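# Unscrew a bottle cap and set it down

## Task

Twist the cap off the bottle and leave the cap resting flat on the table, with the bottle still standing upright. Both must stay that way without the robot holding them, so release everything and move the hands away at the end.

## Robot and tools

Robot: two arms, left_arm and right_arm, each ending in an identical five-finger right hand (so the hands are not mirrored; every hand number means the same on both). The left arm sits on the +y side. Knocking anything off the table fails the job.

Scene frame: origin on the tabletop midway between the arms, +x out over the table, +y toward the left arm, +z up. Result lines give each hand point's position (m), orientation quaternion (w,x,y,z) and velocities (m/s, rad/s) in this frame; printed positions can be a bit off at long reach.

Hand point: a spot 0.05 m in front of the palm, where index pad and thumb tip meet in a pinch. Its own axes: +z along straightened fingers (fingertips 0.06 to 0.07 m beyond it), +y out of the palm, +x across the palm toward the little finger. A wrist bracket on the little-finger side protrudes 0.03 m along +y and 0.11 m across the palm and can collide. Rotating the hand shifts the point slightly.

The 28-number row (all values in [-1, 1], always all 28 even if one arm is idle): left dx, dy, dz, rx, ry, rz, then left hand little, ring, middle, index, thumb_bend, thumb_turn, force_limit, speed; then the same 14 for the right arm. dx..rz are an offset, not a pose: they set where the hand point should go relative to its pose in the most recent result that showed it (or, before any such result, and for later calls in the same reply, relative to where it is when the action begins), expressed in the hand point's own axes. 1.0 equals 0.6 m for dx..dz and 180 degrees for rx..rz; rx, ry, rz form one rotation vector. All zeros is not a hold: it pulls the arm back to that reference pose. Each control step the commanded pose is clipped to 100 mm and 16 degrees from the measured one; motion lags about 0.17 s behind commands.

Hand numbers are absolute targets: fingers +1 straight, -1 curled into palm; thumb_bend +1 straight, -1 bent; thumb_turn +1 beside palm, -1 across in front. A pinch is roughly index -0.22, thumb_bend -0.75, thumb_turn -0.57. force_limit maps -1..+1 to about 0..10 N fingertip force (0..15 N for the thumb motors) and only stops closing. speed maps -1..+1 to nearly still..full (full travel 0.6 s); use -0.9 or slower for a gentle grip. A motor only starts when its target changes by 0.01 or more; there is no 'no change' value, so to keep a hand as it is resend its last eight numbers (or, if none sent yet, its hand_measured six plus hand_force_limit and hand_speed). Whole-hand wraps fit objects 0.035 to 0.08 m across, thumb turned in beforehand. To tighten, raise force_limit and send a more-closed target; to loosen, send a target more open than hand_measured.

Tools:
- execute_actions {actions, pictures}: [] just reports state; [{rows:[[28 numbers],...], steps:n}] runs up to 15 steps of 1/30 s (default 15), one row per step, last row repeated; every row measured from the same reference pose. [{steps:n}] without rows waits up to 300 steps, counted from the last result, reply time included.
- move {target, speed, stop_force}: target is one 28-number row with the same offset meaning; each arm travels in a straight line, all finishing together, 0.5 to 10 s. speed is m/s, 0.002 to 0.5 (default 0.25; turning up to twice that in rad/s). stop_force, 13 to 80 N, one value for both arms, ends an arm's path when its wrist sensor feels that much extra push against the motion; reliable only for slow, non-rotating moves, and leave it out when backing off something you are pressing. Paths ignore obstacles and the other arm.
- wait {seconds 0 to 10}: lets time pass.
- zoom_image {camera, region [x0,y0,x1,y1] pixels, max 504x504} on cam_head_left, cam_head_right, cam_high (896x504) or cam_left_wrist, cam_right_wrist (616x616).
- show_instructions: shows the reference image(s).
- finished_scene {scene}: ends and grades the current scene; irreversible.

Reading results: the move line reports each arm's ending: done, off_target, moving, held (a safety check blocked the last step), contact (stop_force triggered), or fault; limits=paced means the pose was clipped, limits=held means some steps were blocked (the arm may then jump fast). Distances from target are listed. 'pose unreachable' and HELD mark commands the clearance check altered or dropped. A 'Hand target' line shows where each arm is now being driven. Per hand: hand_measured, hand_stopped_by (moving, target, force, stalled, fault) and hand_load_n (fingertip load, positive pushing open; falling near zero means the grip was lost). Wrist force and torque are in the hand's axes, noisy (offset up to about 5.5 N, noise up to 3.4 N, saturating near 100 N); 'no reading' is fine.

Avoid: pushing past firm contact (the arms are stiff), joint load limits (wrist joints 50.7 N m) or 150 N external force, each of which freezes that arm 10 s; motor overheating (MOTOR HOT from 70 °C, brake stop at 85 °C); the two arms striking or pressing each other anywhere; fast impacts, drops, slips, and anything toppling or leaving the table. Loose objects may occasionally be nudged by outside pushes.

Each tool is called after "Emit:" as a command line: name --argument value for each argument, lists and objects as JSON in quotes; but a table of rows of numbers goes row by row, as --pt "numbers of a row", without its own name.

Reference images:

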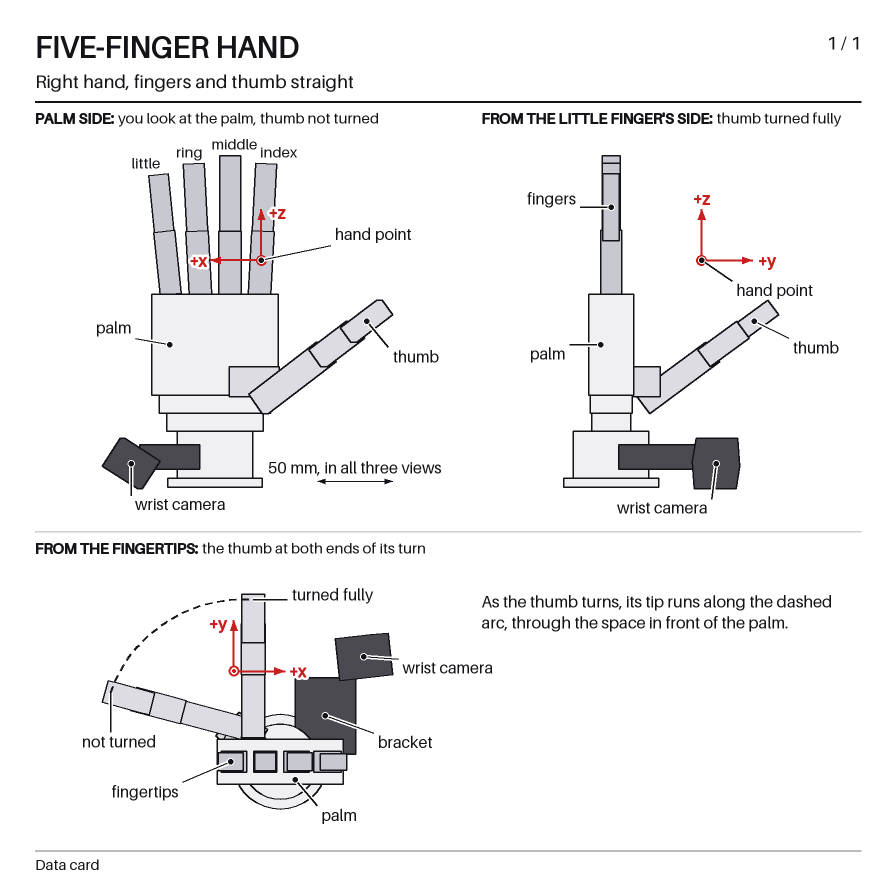

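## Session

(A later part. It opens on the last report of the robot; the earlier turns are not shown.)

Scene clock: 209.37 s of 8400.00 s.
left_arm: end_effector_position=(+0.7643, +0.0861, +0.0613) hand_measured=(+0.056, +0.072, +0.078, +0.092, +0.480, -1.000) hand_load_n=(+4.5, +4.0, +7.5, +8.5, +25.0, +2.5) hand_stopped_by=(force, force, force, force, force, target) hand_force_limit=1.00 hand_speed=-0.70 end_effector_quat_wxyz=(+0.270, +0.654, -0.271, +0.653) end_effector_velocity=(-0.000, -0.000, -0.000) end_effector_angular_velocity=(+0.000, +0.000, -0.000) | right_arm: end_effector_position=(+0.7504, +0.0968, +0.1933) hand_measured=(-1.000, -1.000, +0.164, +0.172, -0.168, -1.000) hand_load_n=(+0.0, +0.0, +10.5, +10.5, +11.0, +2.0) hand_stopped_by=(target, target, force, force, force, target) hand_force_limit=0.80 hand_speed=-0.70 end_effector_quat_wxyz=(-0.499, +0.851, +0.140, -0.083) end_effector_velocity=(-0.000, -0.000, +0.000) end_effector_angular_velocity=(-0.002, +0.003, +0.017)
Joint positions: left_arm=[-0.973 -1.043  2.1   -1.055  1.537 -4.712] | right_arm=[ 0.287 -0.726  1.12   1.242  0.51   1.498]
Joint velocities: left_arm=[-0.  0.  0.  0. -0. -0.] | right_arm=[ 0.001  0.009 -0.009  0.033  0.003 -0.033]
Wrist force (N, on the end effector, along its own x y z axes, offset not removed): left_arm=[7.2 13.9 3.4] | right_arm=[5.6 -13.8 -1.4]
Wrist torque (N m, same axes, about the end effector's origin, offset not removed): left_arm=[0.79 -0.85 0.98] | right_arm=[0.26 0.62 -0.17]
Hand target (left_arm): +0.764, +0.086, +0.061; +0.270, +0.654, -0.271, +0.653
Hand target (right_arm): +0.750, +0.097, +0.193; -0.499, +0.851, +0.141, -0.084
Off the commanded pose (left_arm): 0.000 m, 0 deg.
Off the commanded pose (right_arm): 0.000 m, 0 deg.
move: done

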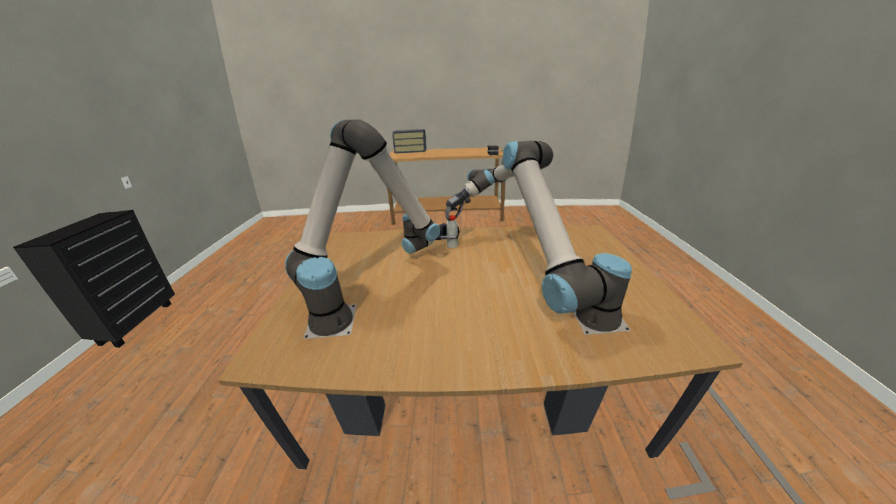

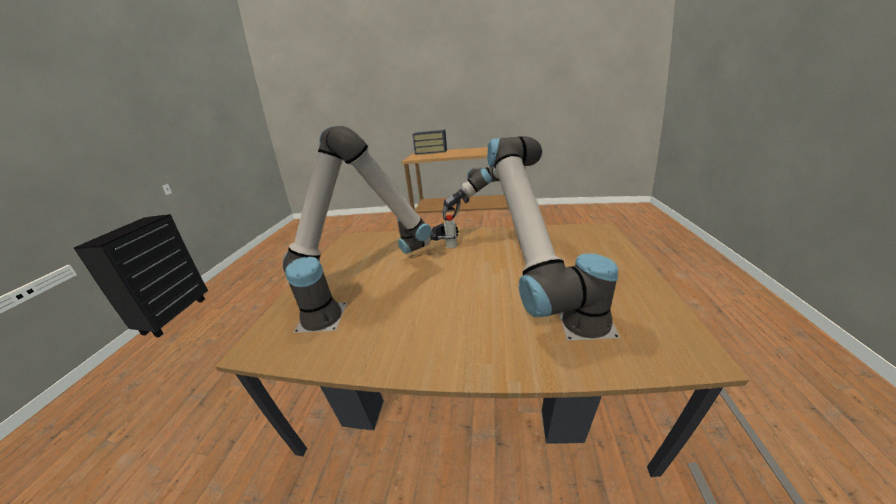

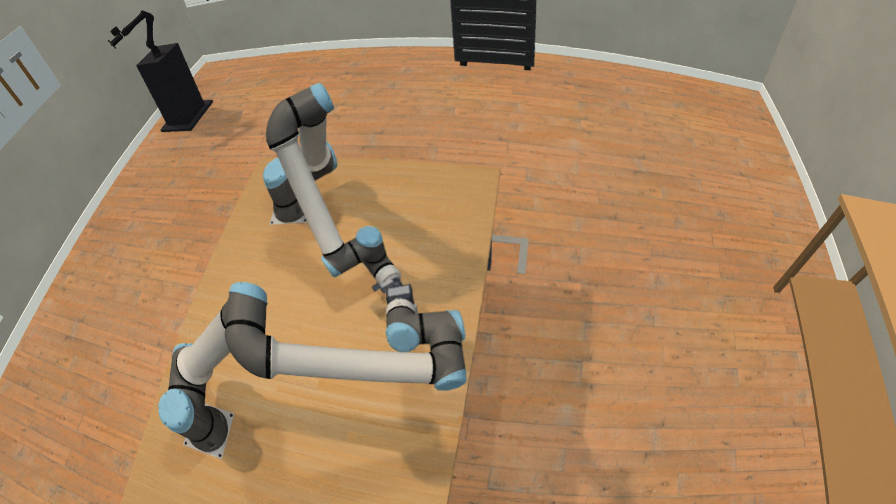

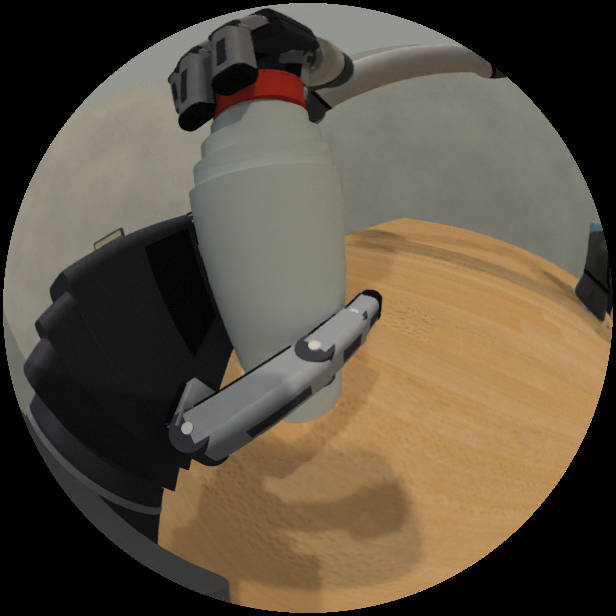

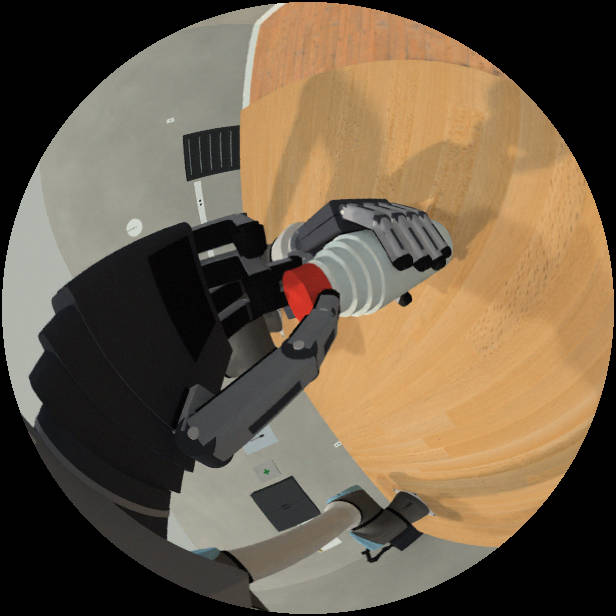

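Emit:
move --target '[0,0,0,0,0,0,-1,-1,-1,-1,-1,-1,1,-0.7,0.0088,-0.0136,0.0243,0,0.533,0.2994,-1,-1,0.55,0.55,0.05,-1,1,1]' --speed 0.4

Emit:
move --target '[0,0,0,0,0,0,-1,-1,-1,-1,-1,-1,1,-0.7,0,0,0,0,0,0,-1,-1,-0.5,-0.5,-1,-1,0.8,-0.7]'

Emit:
move --target '[0,0,0,0,0,0,-1,-1,-1,-1,-1,-1,1,-0.7,0.0132,0.0016,-0.0052,0,-0.2664,-0.1497,-1,-1,-0.5,-0.5,-1,-1,0.8,-0.7]' --speed 0.3

Emit:
move --target '[0,0,0,0,0,0,-1,-1,-1,-1,-1,-1,1,-0.7,0.0132,0.0016,-0.0052,0,-0.2664,-0.1497,-1,-1,-0.5,-0.5,-1,-1,0.8,-0.7]' --speed 0.3

Emit:
zoom_image --camera "cam_left_wrist" --region '[160, 10, 380, 190]'

Scene clock: 229.90 s of 8400.00 s.
left_arm: end_effector_position=(+0.7643, +0.0861, +0.0613) hand_measured=(+0.056, +0.072, +0.078, +0.092, +0.480, -1.000) hand_load_n=(+4.5, +4.5, +8.0, +9.0, +23.5, +2.5) hand_stopped_by=(force, force, force, force, force, target) hand_force_limit=1.00 hand_speed=-0.70 end_effector_quat_wxyz=(+0.270, +0.654, -0.271, +0.653) end_effector_velocity=(-0.001, -0.001, -0.000) end_effector_angular_velocity=(+0.000, +0.000, -0.001) | right_arm: end_effector_position=(+0.7500, +0.1143, +0.1930) hand_measured=(-1.000, -1.000, +0.550, +0.550, +0.050, -1.000) hand_load_n=(+0.0, +0.0, +0.0, +0.0, +0.0, +0.0) hand_stopped_by=(target, target, target, target, target, target) hand_force_limit=1.00 hand_speed=1.00 end_effector_quat_wxyz=(-0.354, +0.604, -0.617, +0.360) end_effector_velocity=(+0.000, +0.001, -0.000) end_effector_angular_velocity=(-0.001, +0.004, -0.012)
Joint positions: left_arm=[-0.973 -1.043  2.1   -1.055  1.537 -4.712] | right_arm=[ 0.651 -1.071  1.513  0.182  2.145  3.518]
Joint velocities: left_arm=[-0.001  0.     0.    -0.    -0.     0.   ] | right_arm=[ 0.003  0.006 -0.009  0.013  0.012  0.012]
Wrist force (N, on the end effector, along its own x y z axes, offset not removed): left_arm=[7.1 3.6 0.8] | right_arm=[0.2 0.9 -0.9]
Wrist torque (N m, same axes, about the end effector's origin, offset not removed): left_arm=[0.71 -0.41 0.47] | right_arm=[-0.03 0.09 -0.07]
Hand target (left_arm): +0.764, +0.086, +0.061; +0.270, +0.654, -0.271, +0.653
Hand target (right_arm): +0.750, +0.114, +0.193; -0.353, +0.603, -0.618, +0.360
Off the commanded pose (left_arm): 0.000 m, 0 deg.
Off the commanded pose (right_arm): 0.000 m, 0 deg.
After step 90, 14.43 s passed at rest.
move: done

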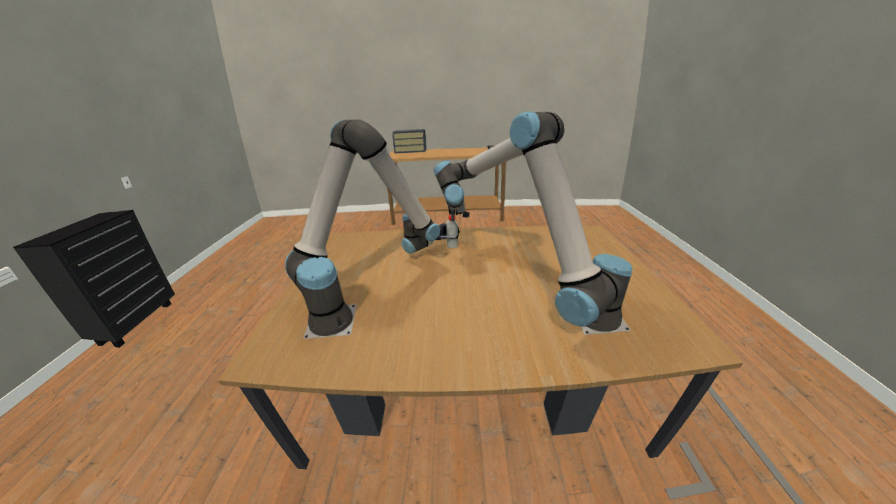

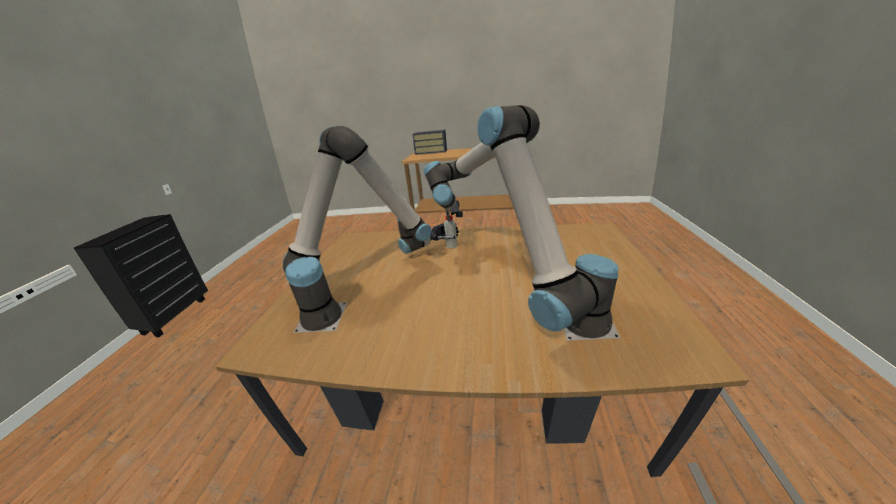

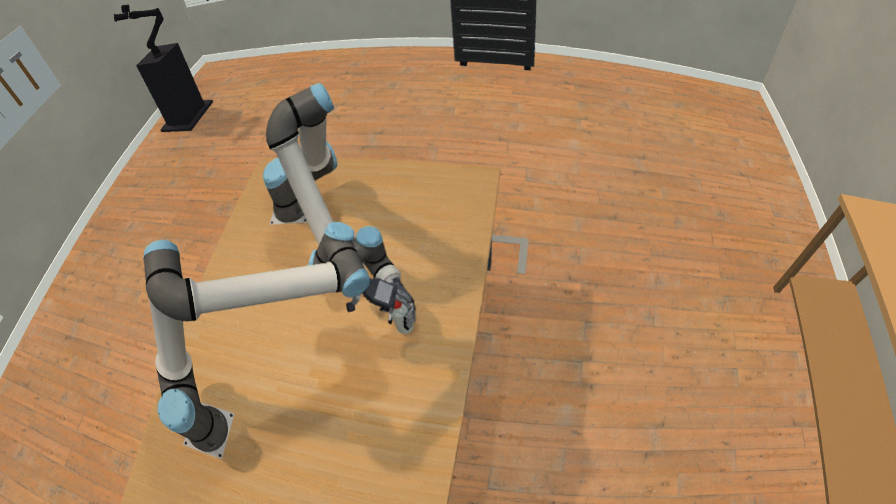

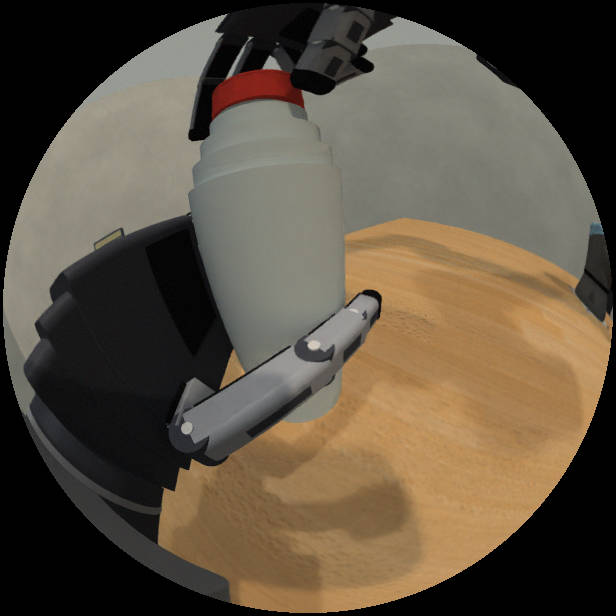

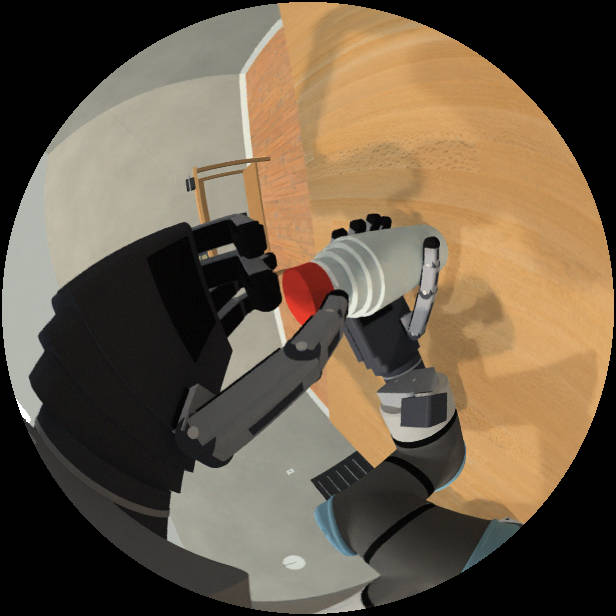

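Scene clock: 230.97 s of 8400.00 s.
left_arm: end_effector_position=(+0.7643, +0.0861, +0.0613) hand_measured=(+0.056, +0.072, +0.078, +0.092, +0.480, -1.000) hand_load_n=(+4.0, +4.0, +8.0, +9.0, +23.5, +2.5) hand_stopped_by=(force, force, force, force, force, target) hand_force_limit=1.00 hand_speed=-0.70 end_effector_quat_wxyz=(+0.270, +0.654, -0.271, +0.653) end_effector_velocity=(-0.000, -0.000, +0.001) end_effector_angular_velocity=(-0.000, -0.001, -0.001) | right_arm: end_effector_position=(+0.7500, +0.1144, +0.1930) hand_measured=(-1.000, -1.000, +0.164, +0.172, -0.168, -1.000) hand_load_n=(+0.0, +0.0, +11.0, +8.0, +14.5, +0.5) hand_stopped_by=(target, target, force, force, force, target) hand_force_limit=0.80 hand_speed=-0.70 end_effector_quat_wxyz=(-0.354, +0.604, -0.617, +0.360) end_effector_velocity=(-0.000, -0.001, +0.001) end_effector_angular_velocity=(-0.001, -0.001, -0.000)
Joint positions: left_arm=[-0.973 -1.043  2.1   -1.055  1.537 -4.712] | right_arm=[ 0.651 -1.071  1.513  0.182  2.145  3.518]
Joint velocities: left_arm=[ 0.    -0.002 -0.     0.001  0.001  0.001] | right_arm=[-0.    -0.002  0.001  0.     0.001 -0.001]
Wrist force (N, on the end effector, along its own x y z axes, offset not removed): left_arm=[7.7 2.0 -0.1] | right_arm=[-2.0 2.2 0.8]
Wrist torque (N m, same axes, about the end effector's origin, offset not removed): left_arm=[0.32 -0.34 0.44] | right_arm=[0.15 0.43 -0.19]
Hand target (left_arm): +0.764, +0.086, +0.061; +0.270, +0.654, -0.271, +0.653
Hand target (right_arm): +0.750, +0.114, +0.193; -0.354, +0.604, -0.617, +0.360
Off the commanded pose (left_arm): 0.000 m, 0 deg.
Off the commanded pose (right_arm): 0.000 m, 0 deg.
move: done

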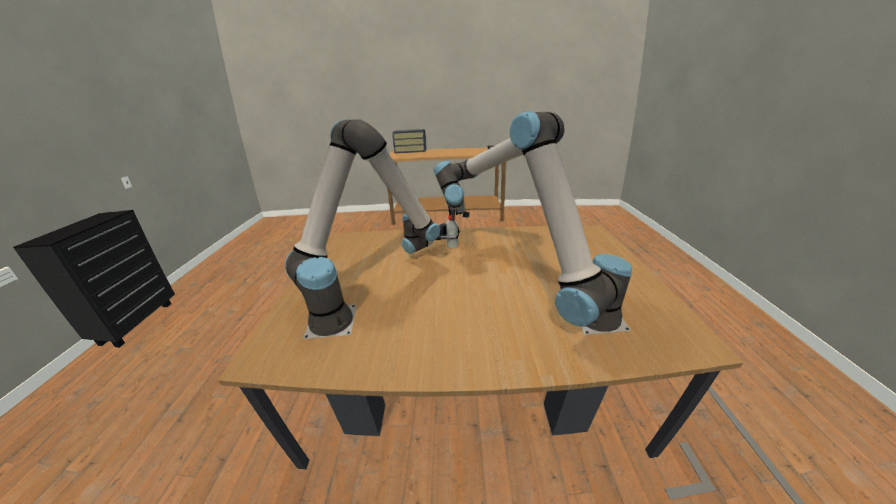

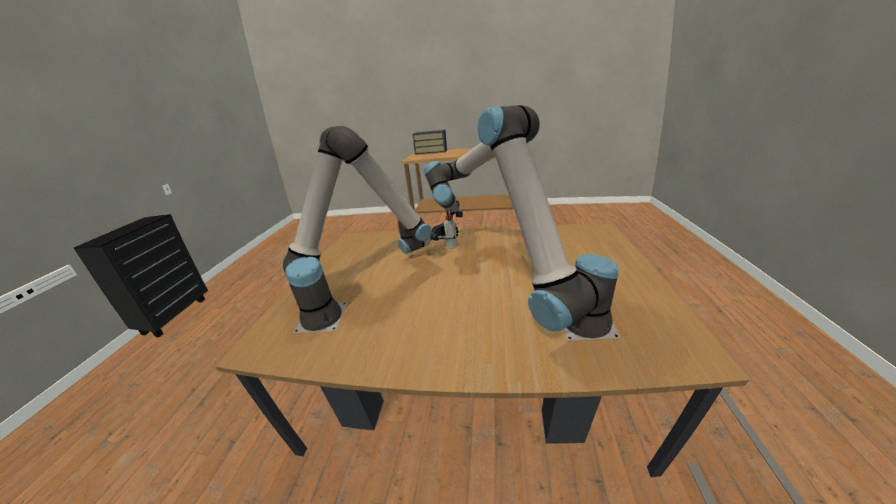

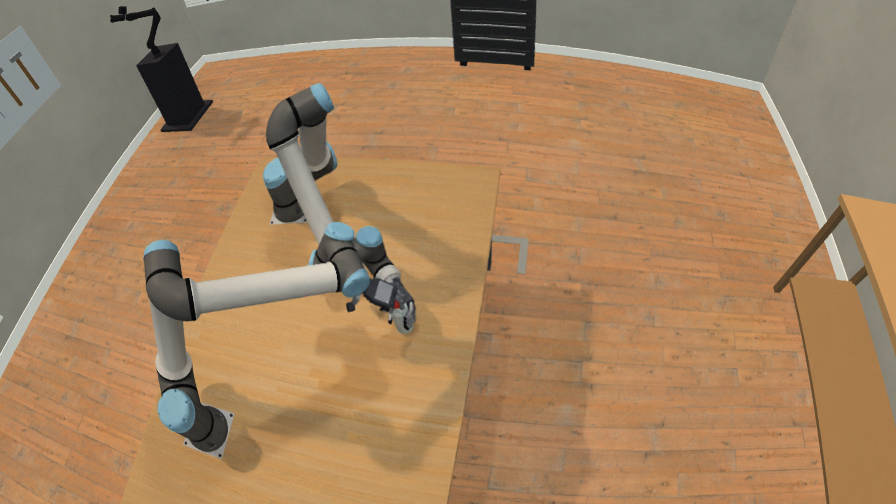

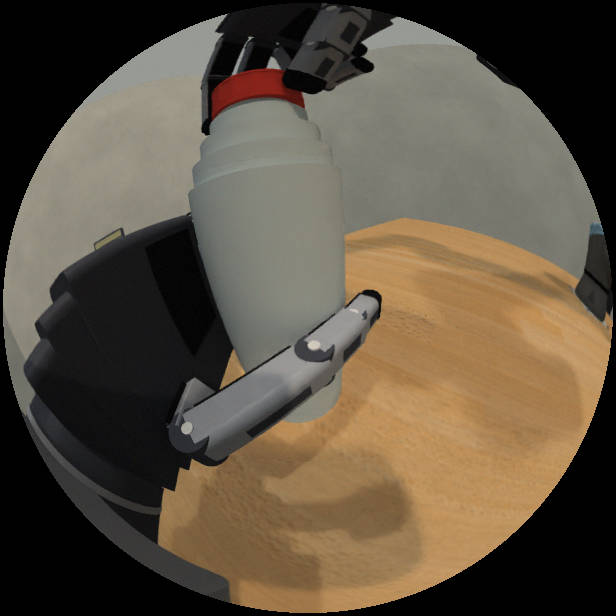

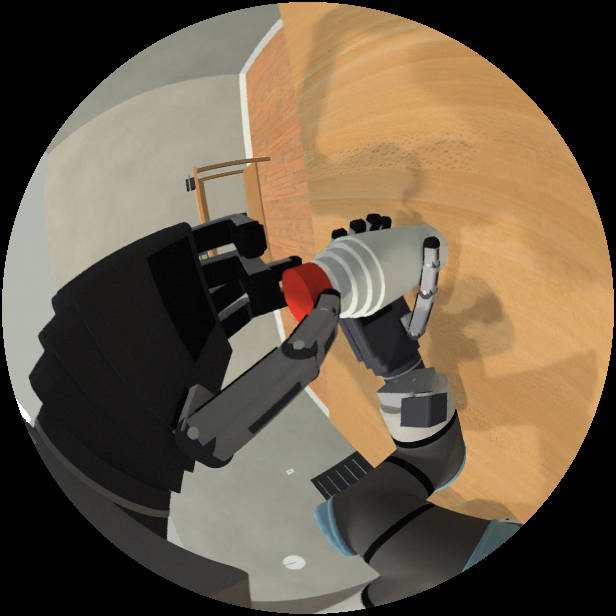

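Scene clock: 233.17 s of 8400.00 s.
left_arm: end_effector_position=(+0.7643, +0.0861, +0.0613) hand_measured=(+0.056, +0.072, +0.078, +0.092, +0.480, -1.000) hand_load_n=(+5.0, +5.0, +8.5, +9.5, +23.0, +2.5) hand_stopped_by=(force, force, force, force, force, target) hand_force_limit=1.00 hand_speed=-0.70 end_effector_quat_wxyz=(+0.270, +0.654, -0.271, +0.653) end_effector_velocity=(-0.000, -0.000, +0.001) end_effector_angular_velocity=(-0.001, +0.000, -0.001) | right_arm: end_effector_position=(+0.7464, +0.1064, +0.1938) hand_measured=(-1.000, -1.000, +0.164, +0.172, -0.168, -1.000) hand_load_n=(+0.0, +0.0, +8.5, +6.5, +15.5, +2.5) hand_stopped_by=(target, target, force, force, force, target) hand_force_limit=0.80 hand_speed=-0.70 end_effector_quat_wxyz=(-0.481, +0.820, -0.269, +0.157) end_effector_velocity=(-0.001, +0.000, +0.000) end_effector_angular_velocity=(-0.001, +0.003, +0.017)
Joint positions: left_arm=[-0.973 -1.043  2.1   -1.055  1.537 -4.712] | right_arm=[ 0.381 -1.134  1.604  0.112  1.094  2.851]
Joint velocities: left_arm=[ 0.    -0.001 -0.     0.     0.001 -0.001] | right_arm=[-0.003  0.004 -0.006  0.011 -0.017 -0.012]
Wrist force (N, on the end effector, along its own x y z axes, offset not removed): left_arm=[2.8 -1.0 1.3] | right_arm=[-1.8 3.1 -1.6]
Wrist torque (N m, same axes, about the end effector's origin, offset not removed): left_arm=[0.58 -0.16 0.10] | right_arm=[-0.32 0.13 -0.04]
Hand target (left_arm): +0.764, +0.086, +0.061; +0.270, +0.654, -0.271, +0.653
Hand target (right_arm): +0.746, +0.106, +0.194; -0.481, +0.820, -0.268, +0.156
Off the commanded pose (left_arm): 0.000 m, 0 deg.
Off the commanded pose (right_arm): 0.000 m, 0 deg.
move: done

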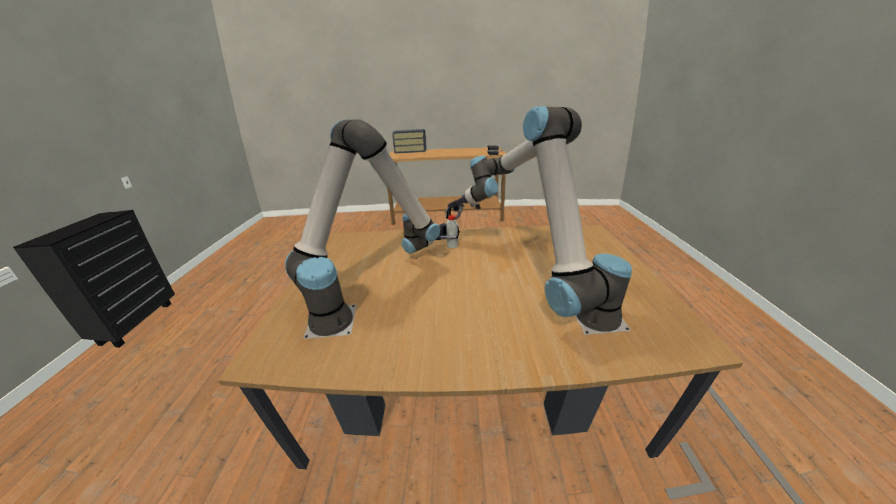

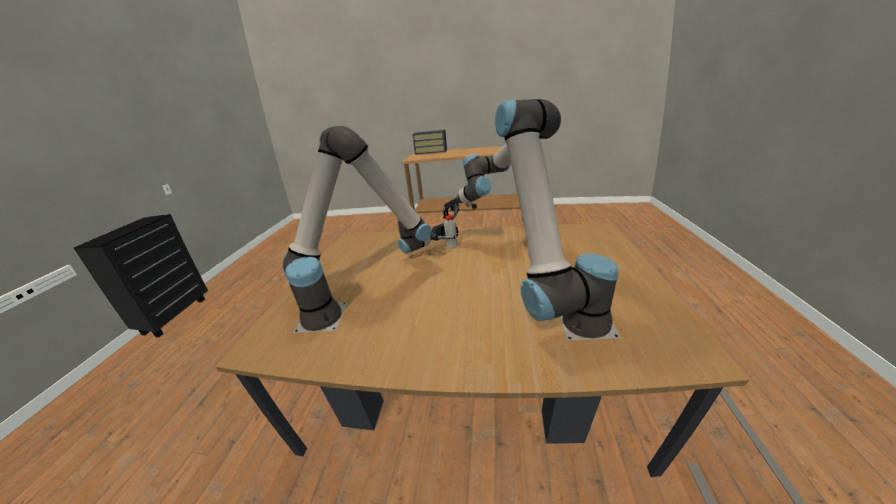

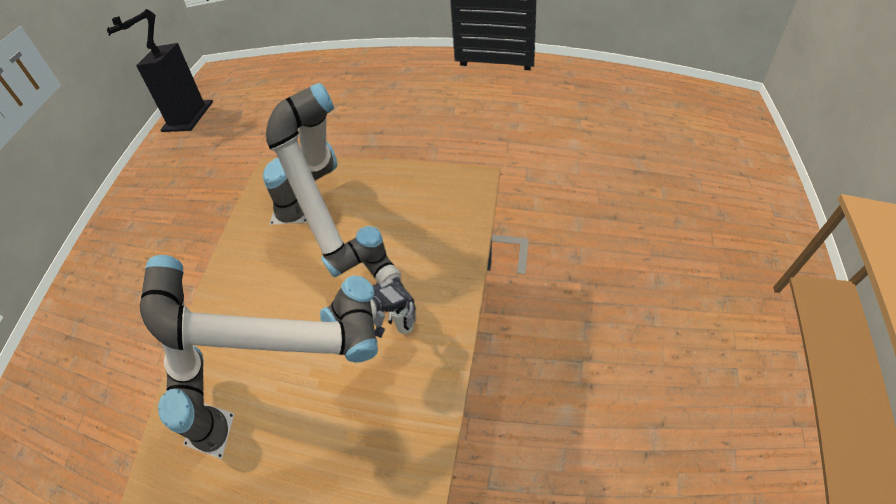

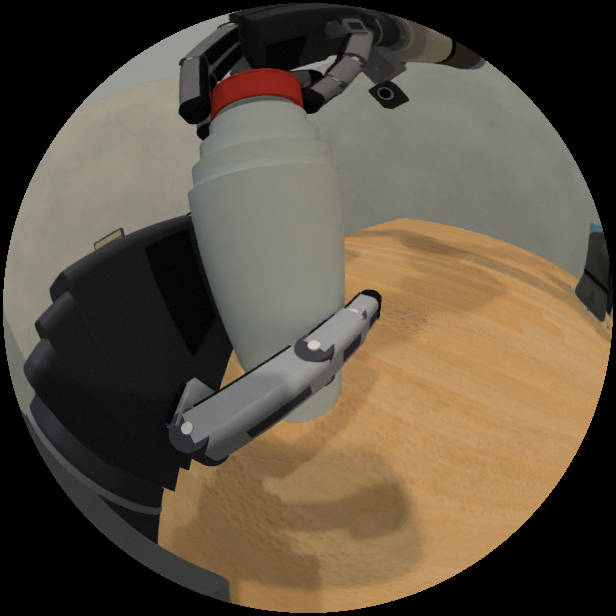

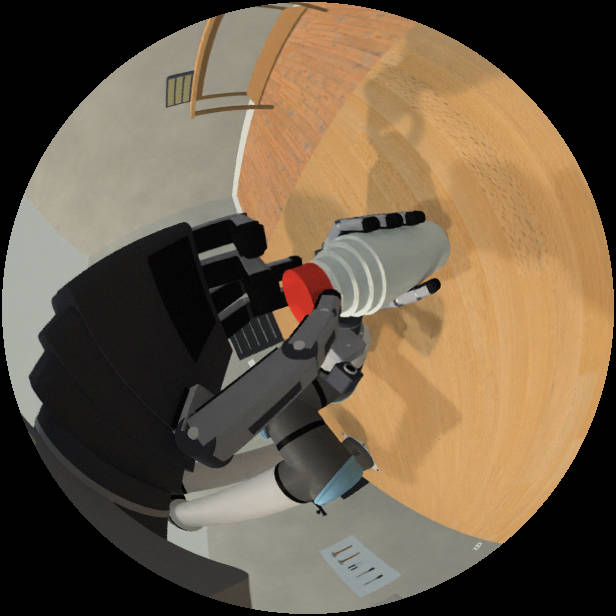

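Scene clock: 235.50 s of 8400.00 s.
left_arm: end_effector_position=(+0.7643, +0.0861, +0.0613) hand_measured=(+0.056, +0.072, +0.078, +0.092, +0.480, -1.000) hand_load_n=(+0.5, +1.0, +6.0, +9.0, +24.0, +3.5) hand_stopped_by=(force, force, force, force, force, target) hand_force_limit=1.00 hand_speed=-0.70 end_effector_quat_wxyz=(+0.270, +0.654, -0.271, +0.653) end_effector_velocity=(-0.001, -0.001, -0.001) end_effector_angular_velocity=(+0.000, +0.001, -0.001) | right_arm: end_effector_position=(+0.7512, +0.0992, +0.1948) hand_measured=(-1.000, -1.000, +0.164, +0.172, -0.168, -1.000) hand_load_n=(+0.0, +0.0, +6.0, +9.5, +11.0, +0.0) hand_stopped_by=(target, target, force, force, force, target) hand_force_limit=0.80 hand_speed=-0.70 end_effector_quat_wxyz=(-0.500, +0.851, +0.139, -0.081) end_effector_velocity=(-0.001, -0.000, -0.001) end_effector_angular_velocity=(-0.005, +0.005, +0.017)
Joint positions: left_arm=[-0.973 -1.043  2.1   -1.055  1.537 -4.712] | right_arm=[ 0.289 -0.726  1.115  1.236  0.51   1.509]
Joint velocities: left_arm=[-0.002  0.001 -0.     0.    -0.001 -0.   ] | right_arm=[ 0.001  0.01  -0.009  0.033  0.004 -0.032]
Wrist force (N, on the end effector, along its own x y z axes, offset not removed): left_arm=[7.0 14.6 -5.6] | right_arm=[10.4 -4.8 -8.3]
Wrist torque (N m, same axes, about the end effector's origin, offset not removed): left_arm=[1.18 0.23 0.89] | right_arm=[0.29 0.25 0.06]
Hand target (left_arm): +0.764, +0.086, +0.061; +0.270, +0.654, -0.271, +0.653
Hand target (right_arm): +0.751, +0.099, +0.195; -0.499, +0.851, +0.140, -0.082
Off the commanded pose (left_arm): 0.000 m, 0 deg.
Off the commanded pose (right_arm): 0.000 m, 0 deg.
move: done

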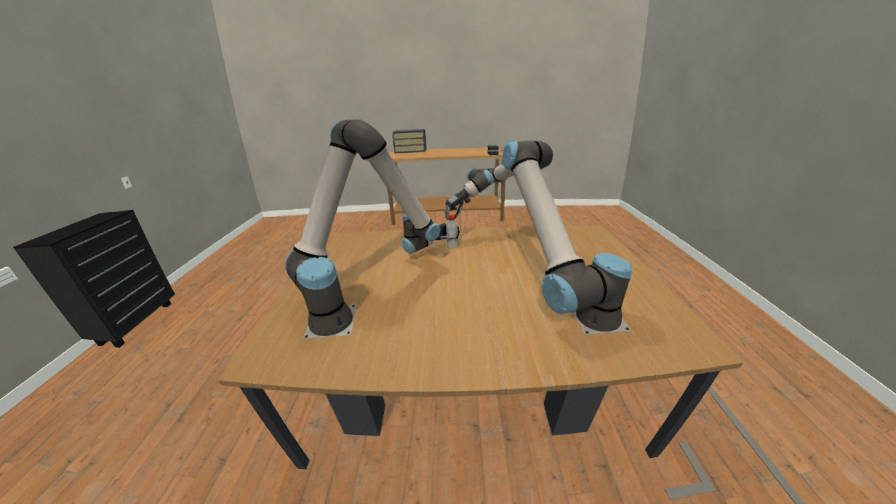

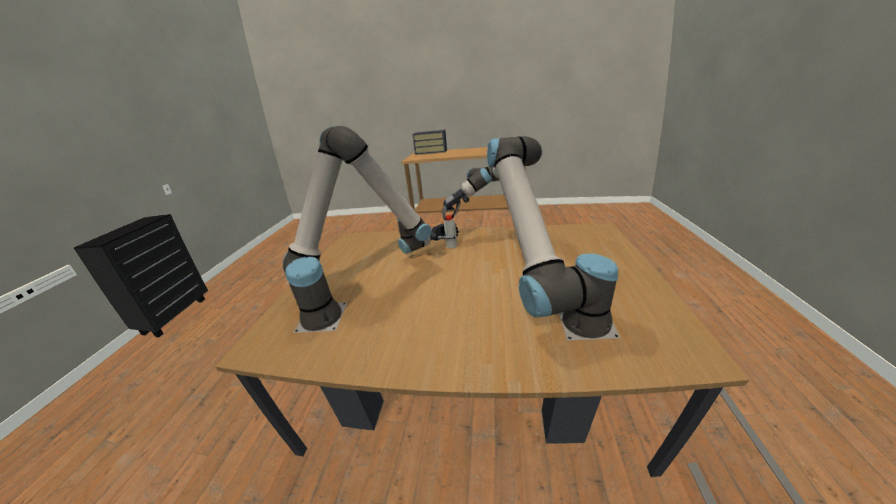

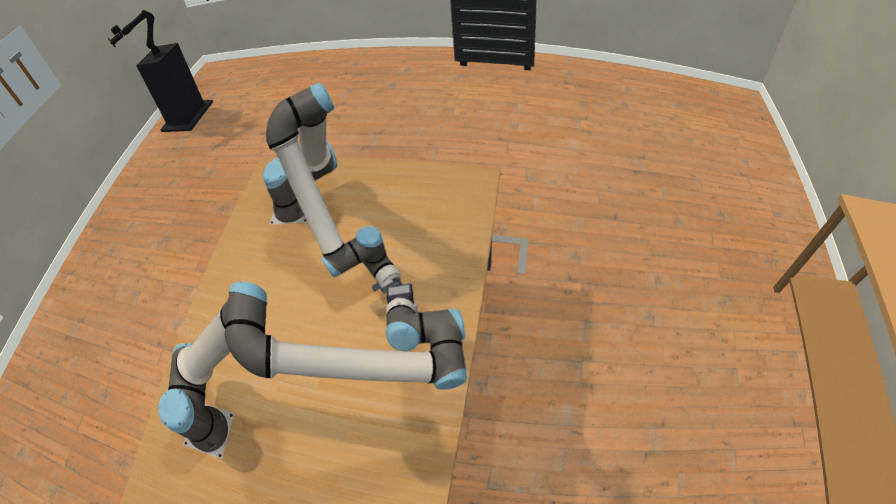

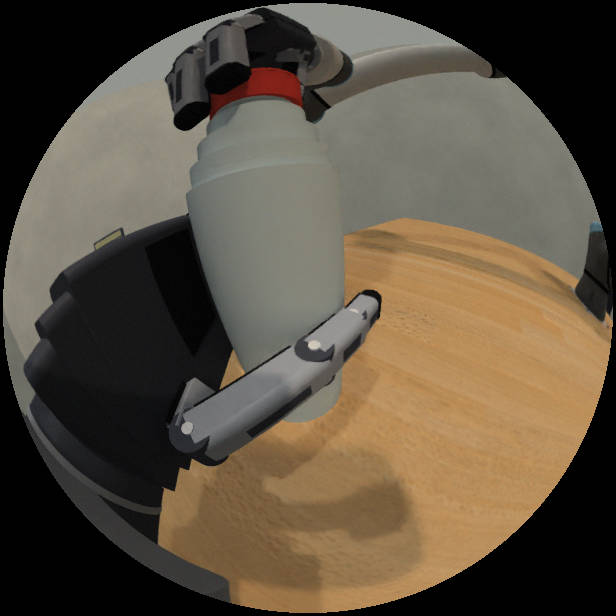

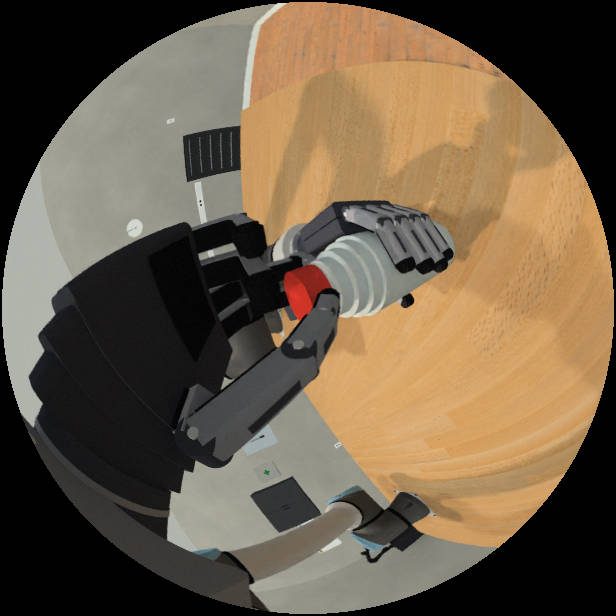

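Region (160, 10, 380, 190) of cam_left_wrist's 616x616 image, scaled by 2.291, with more detail than that image has; it fills the top 412 rows of this view, and the rest is white.

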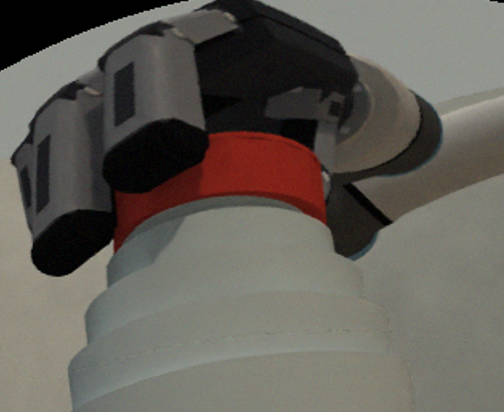

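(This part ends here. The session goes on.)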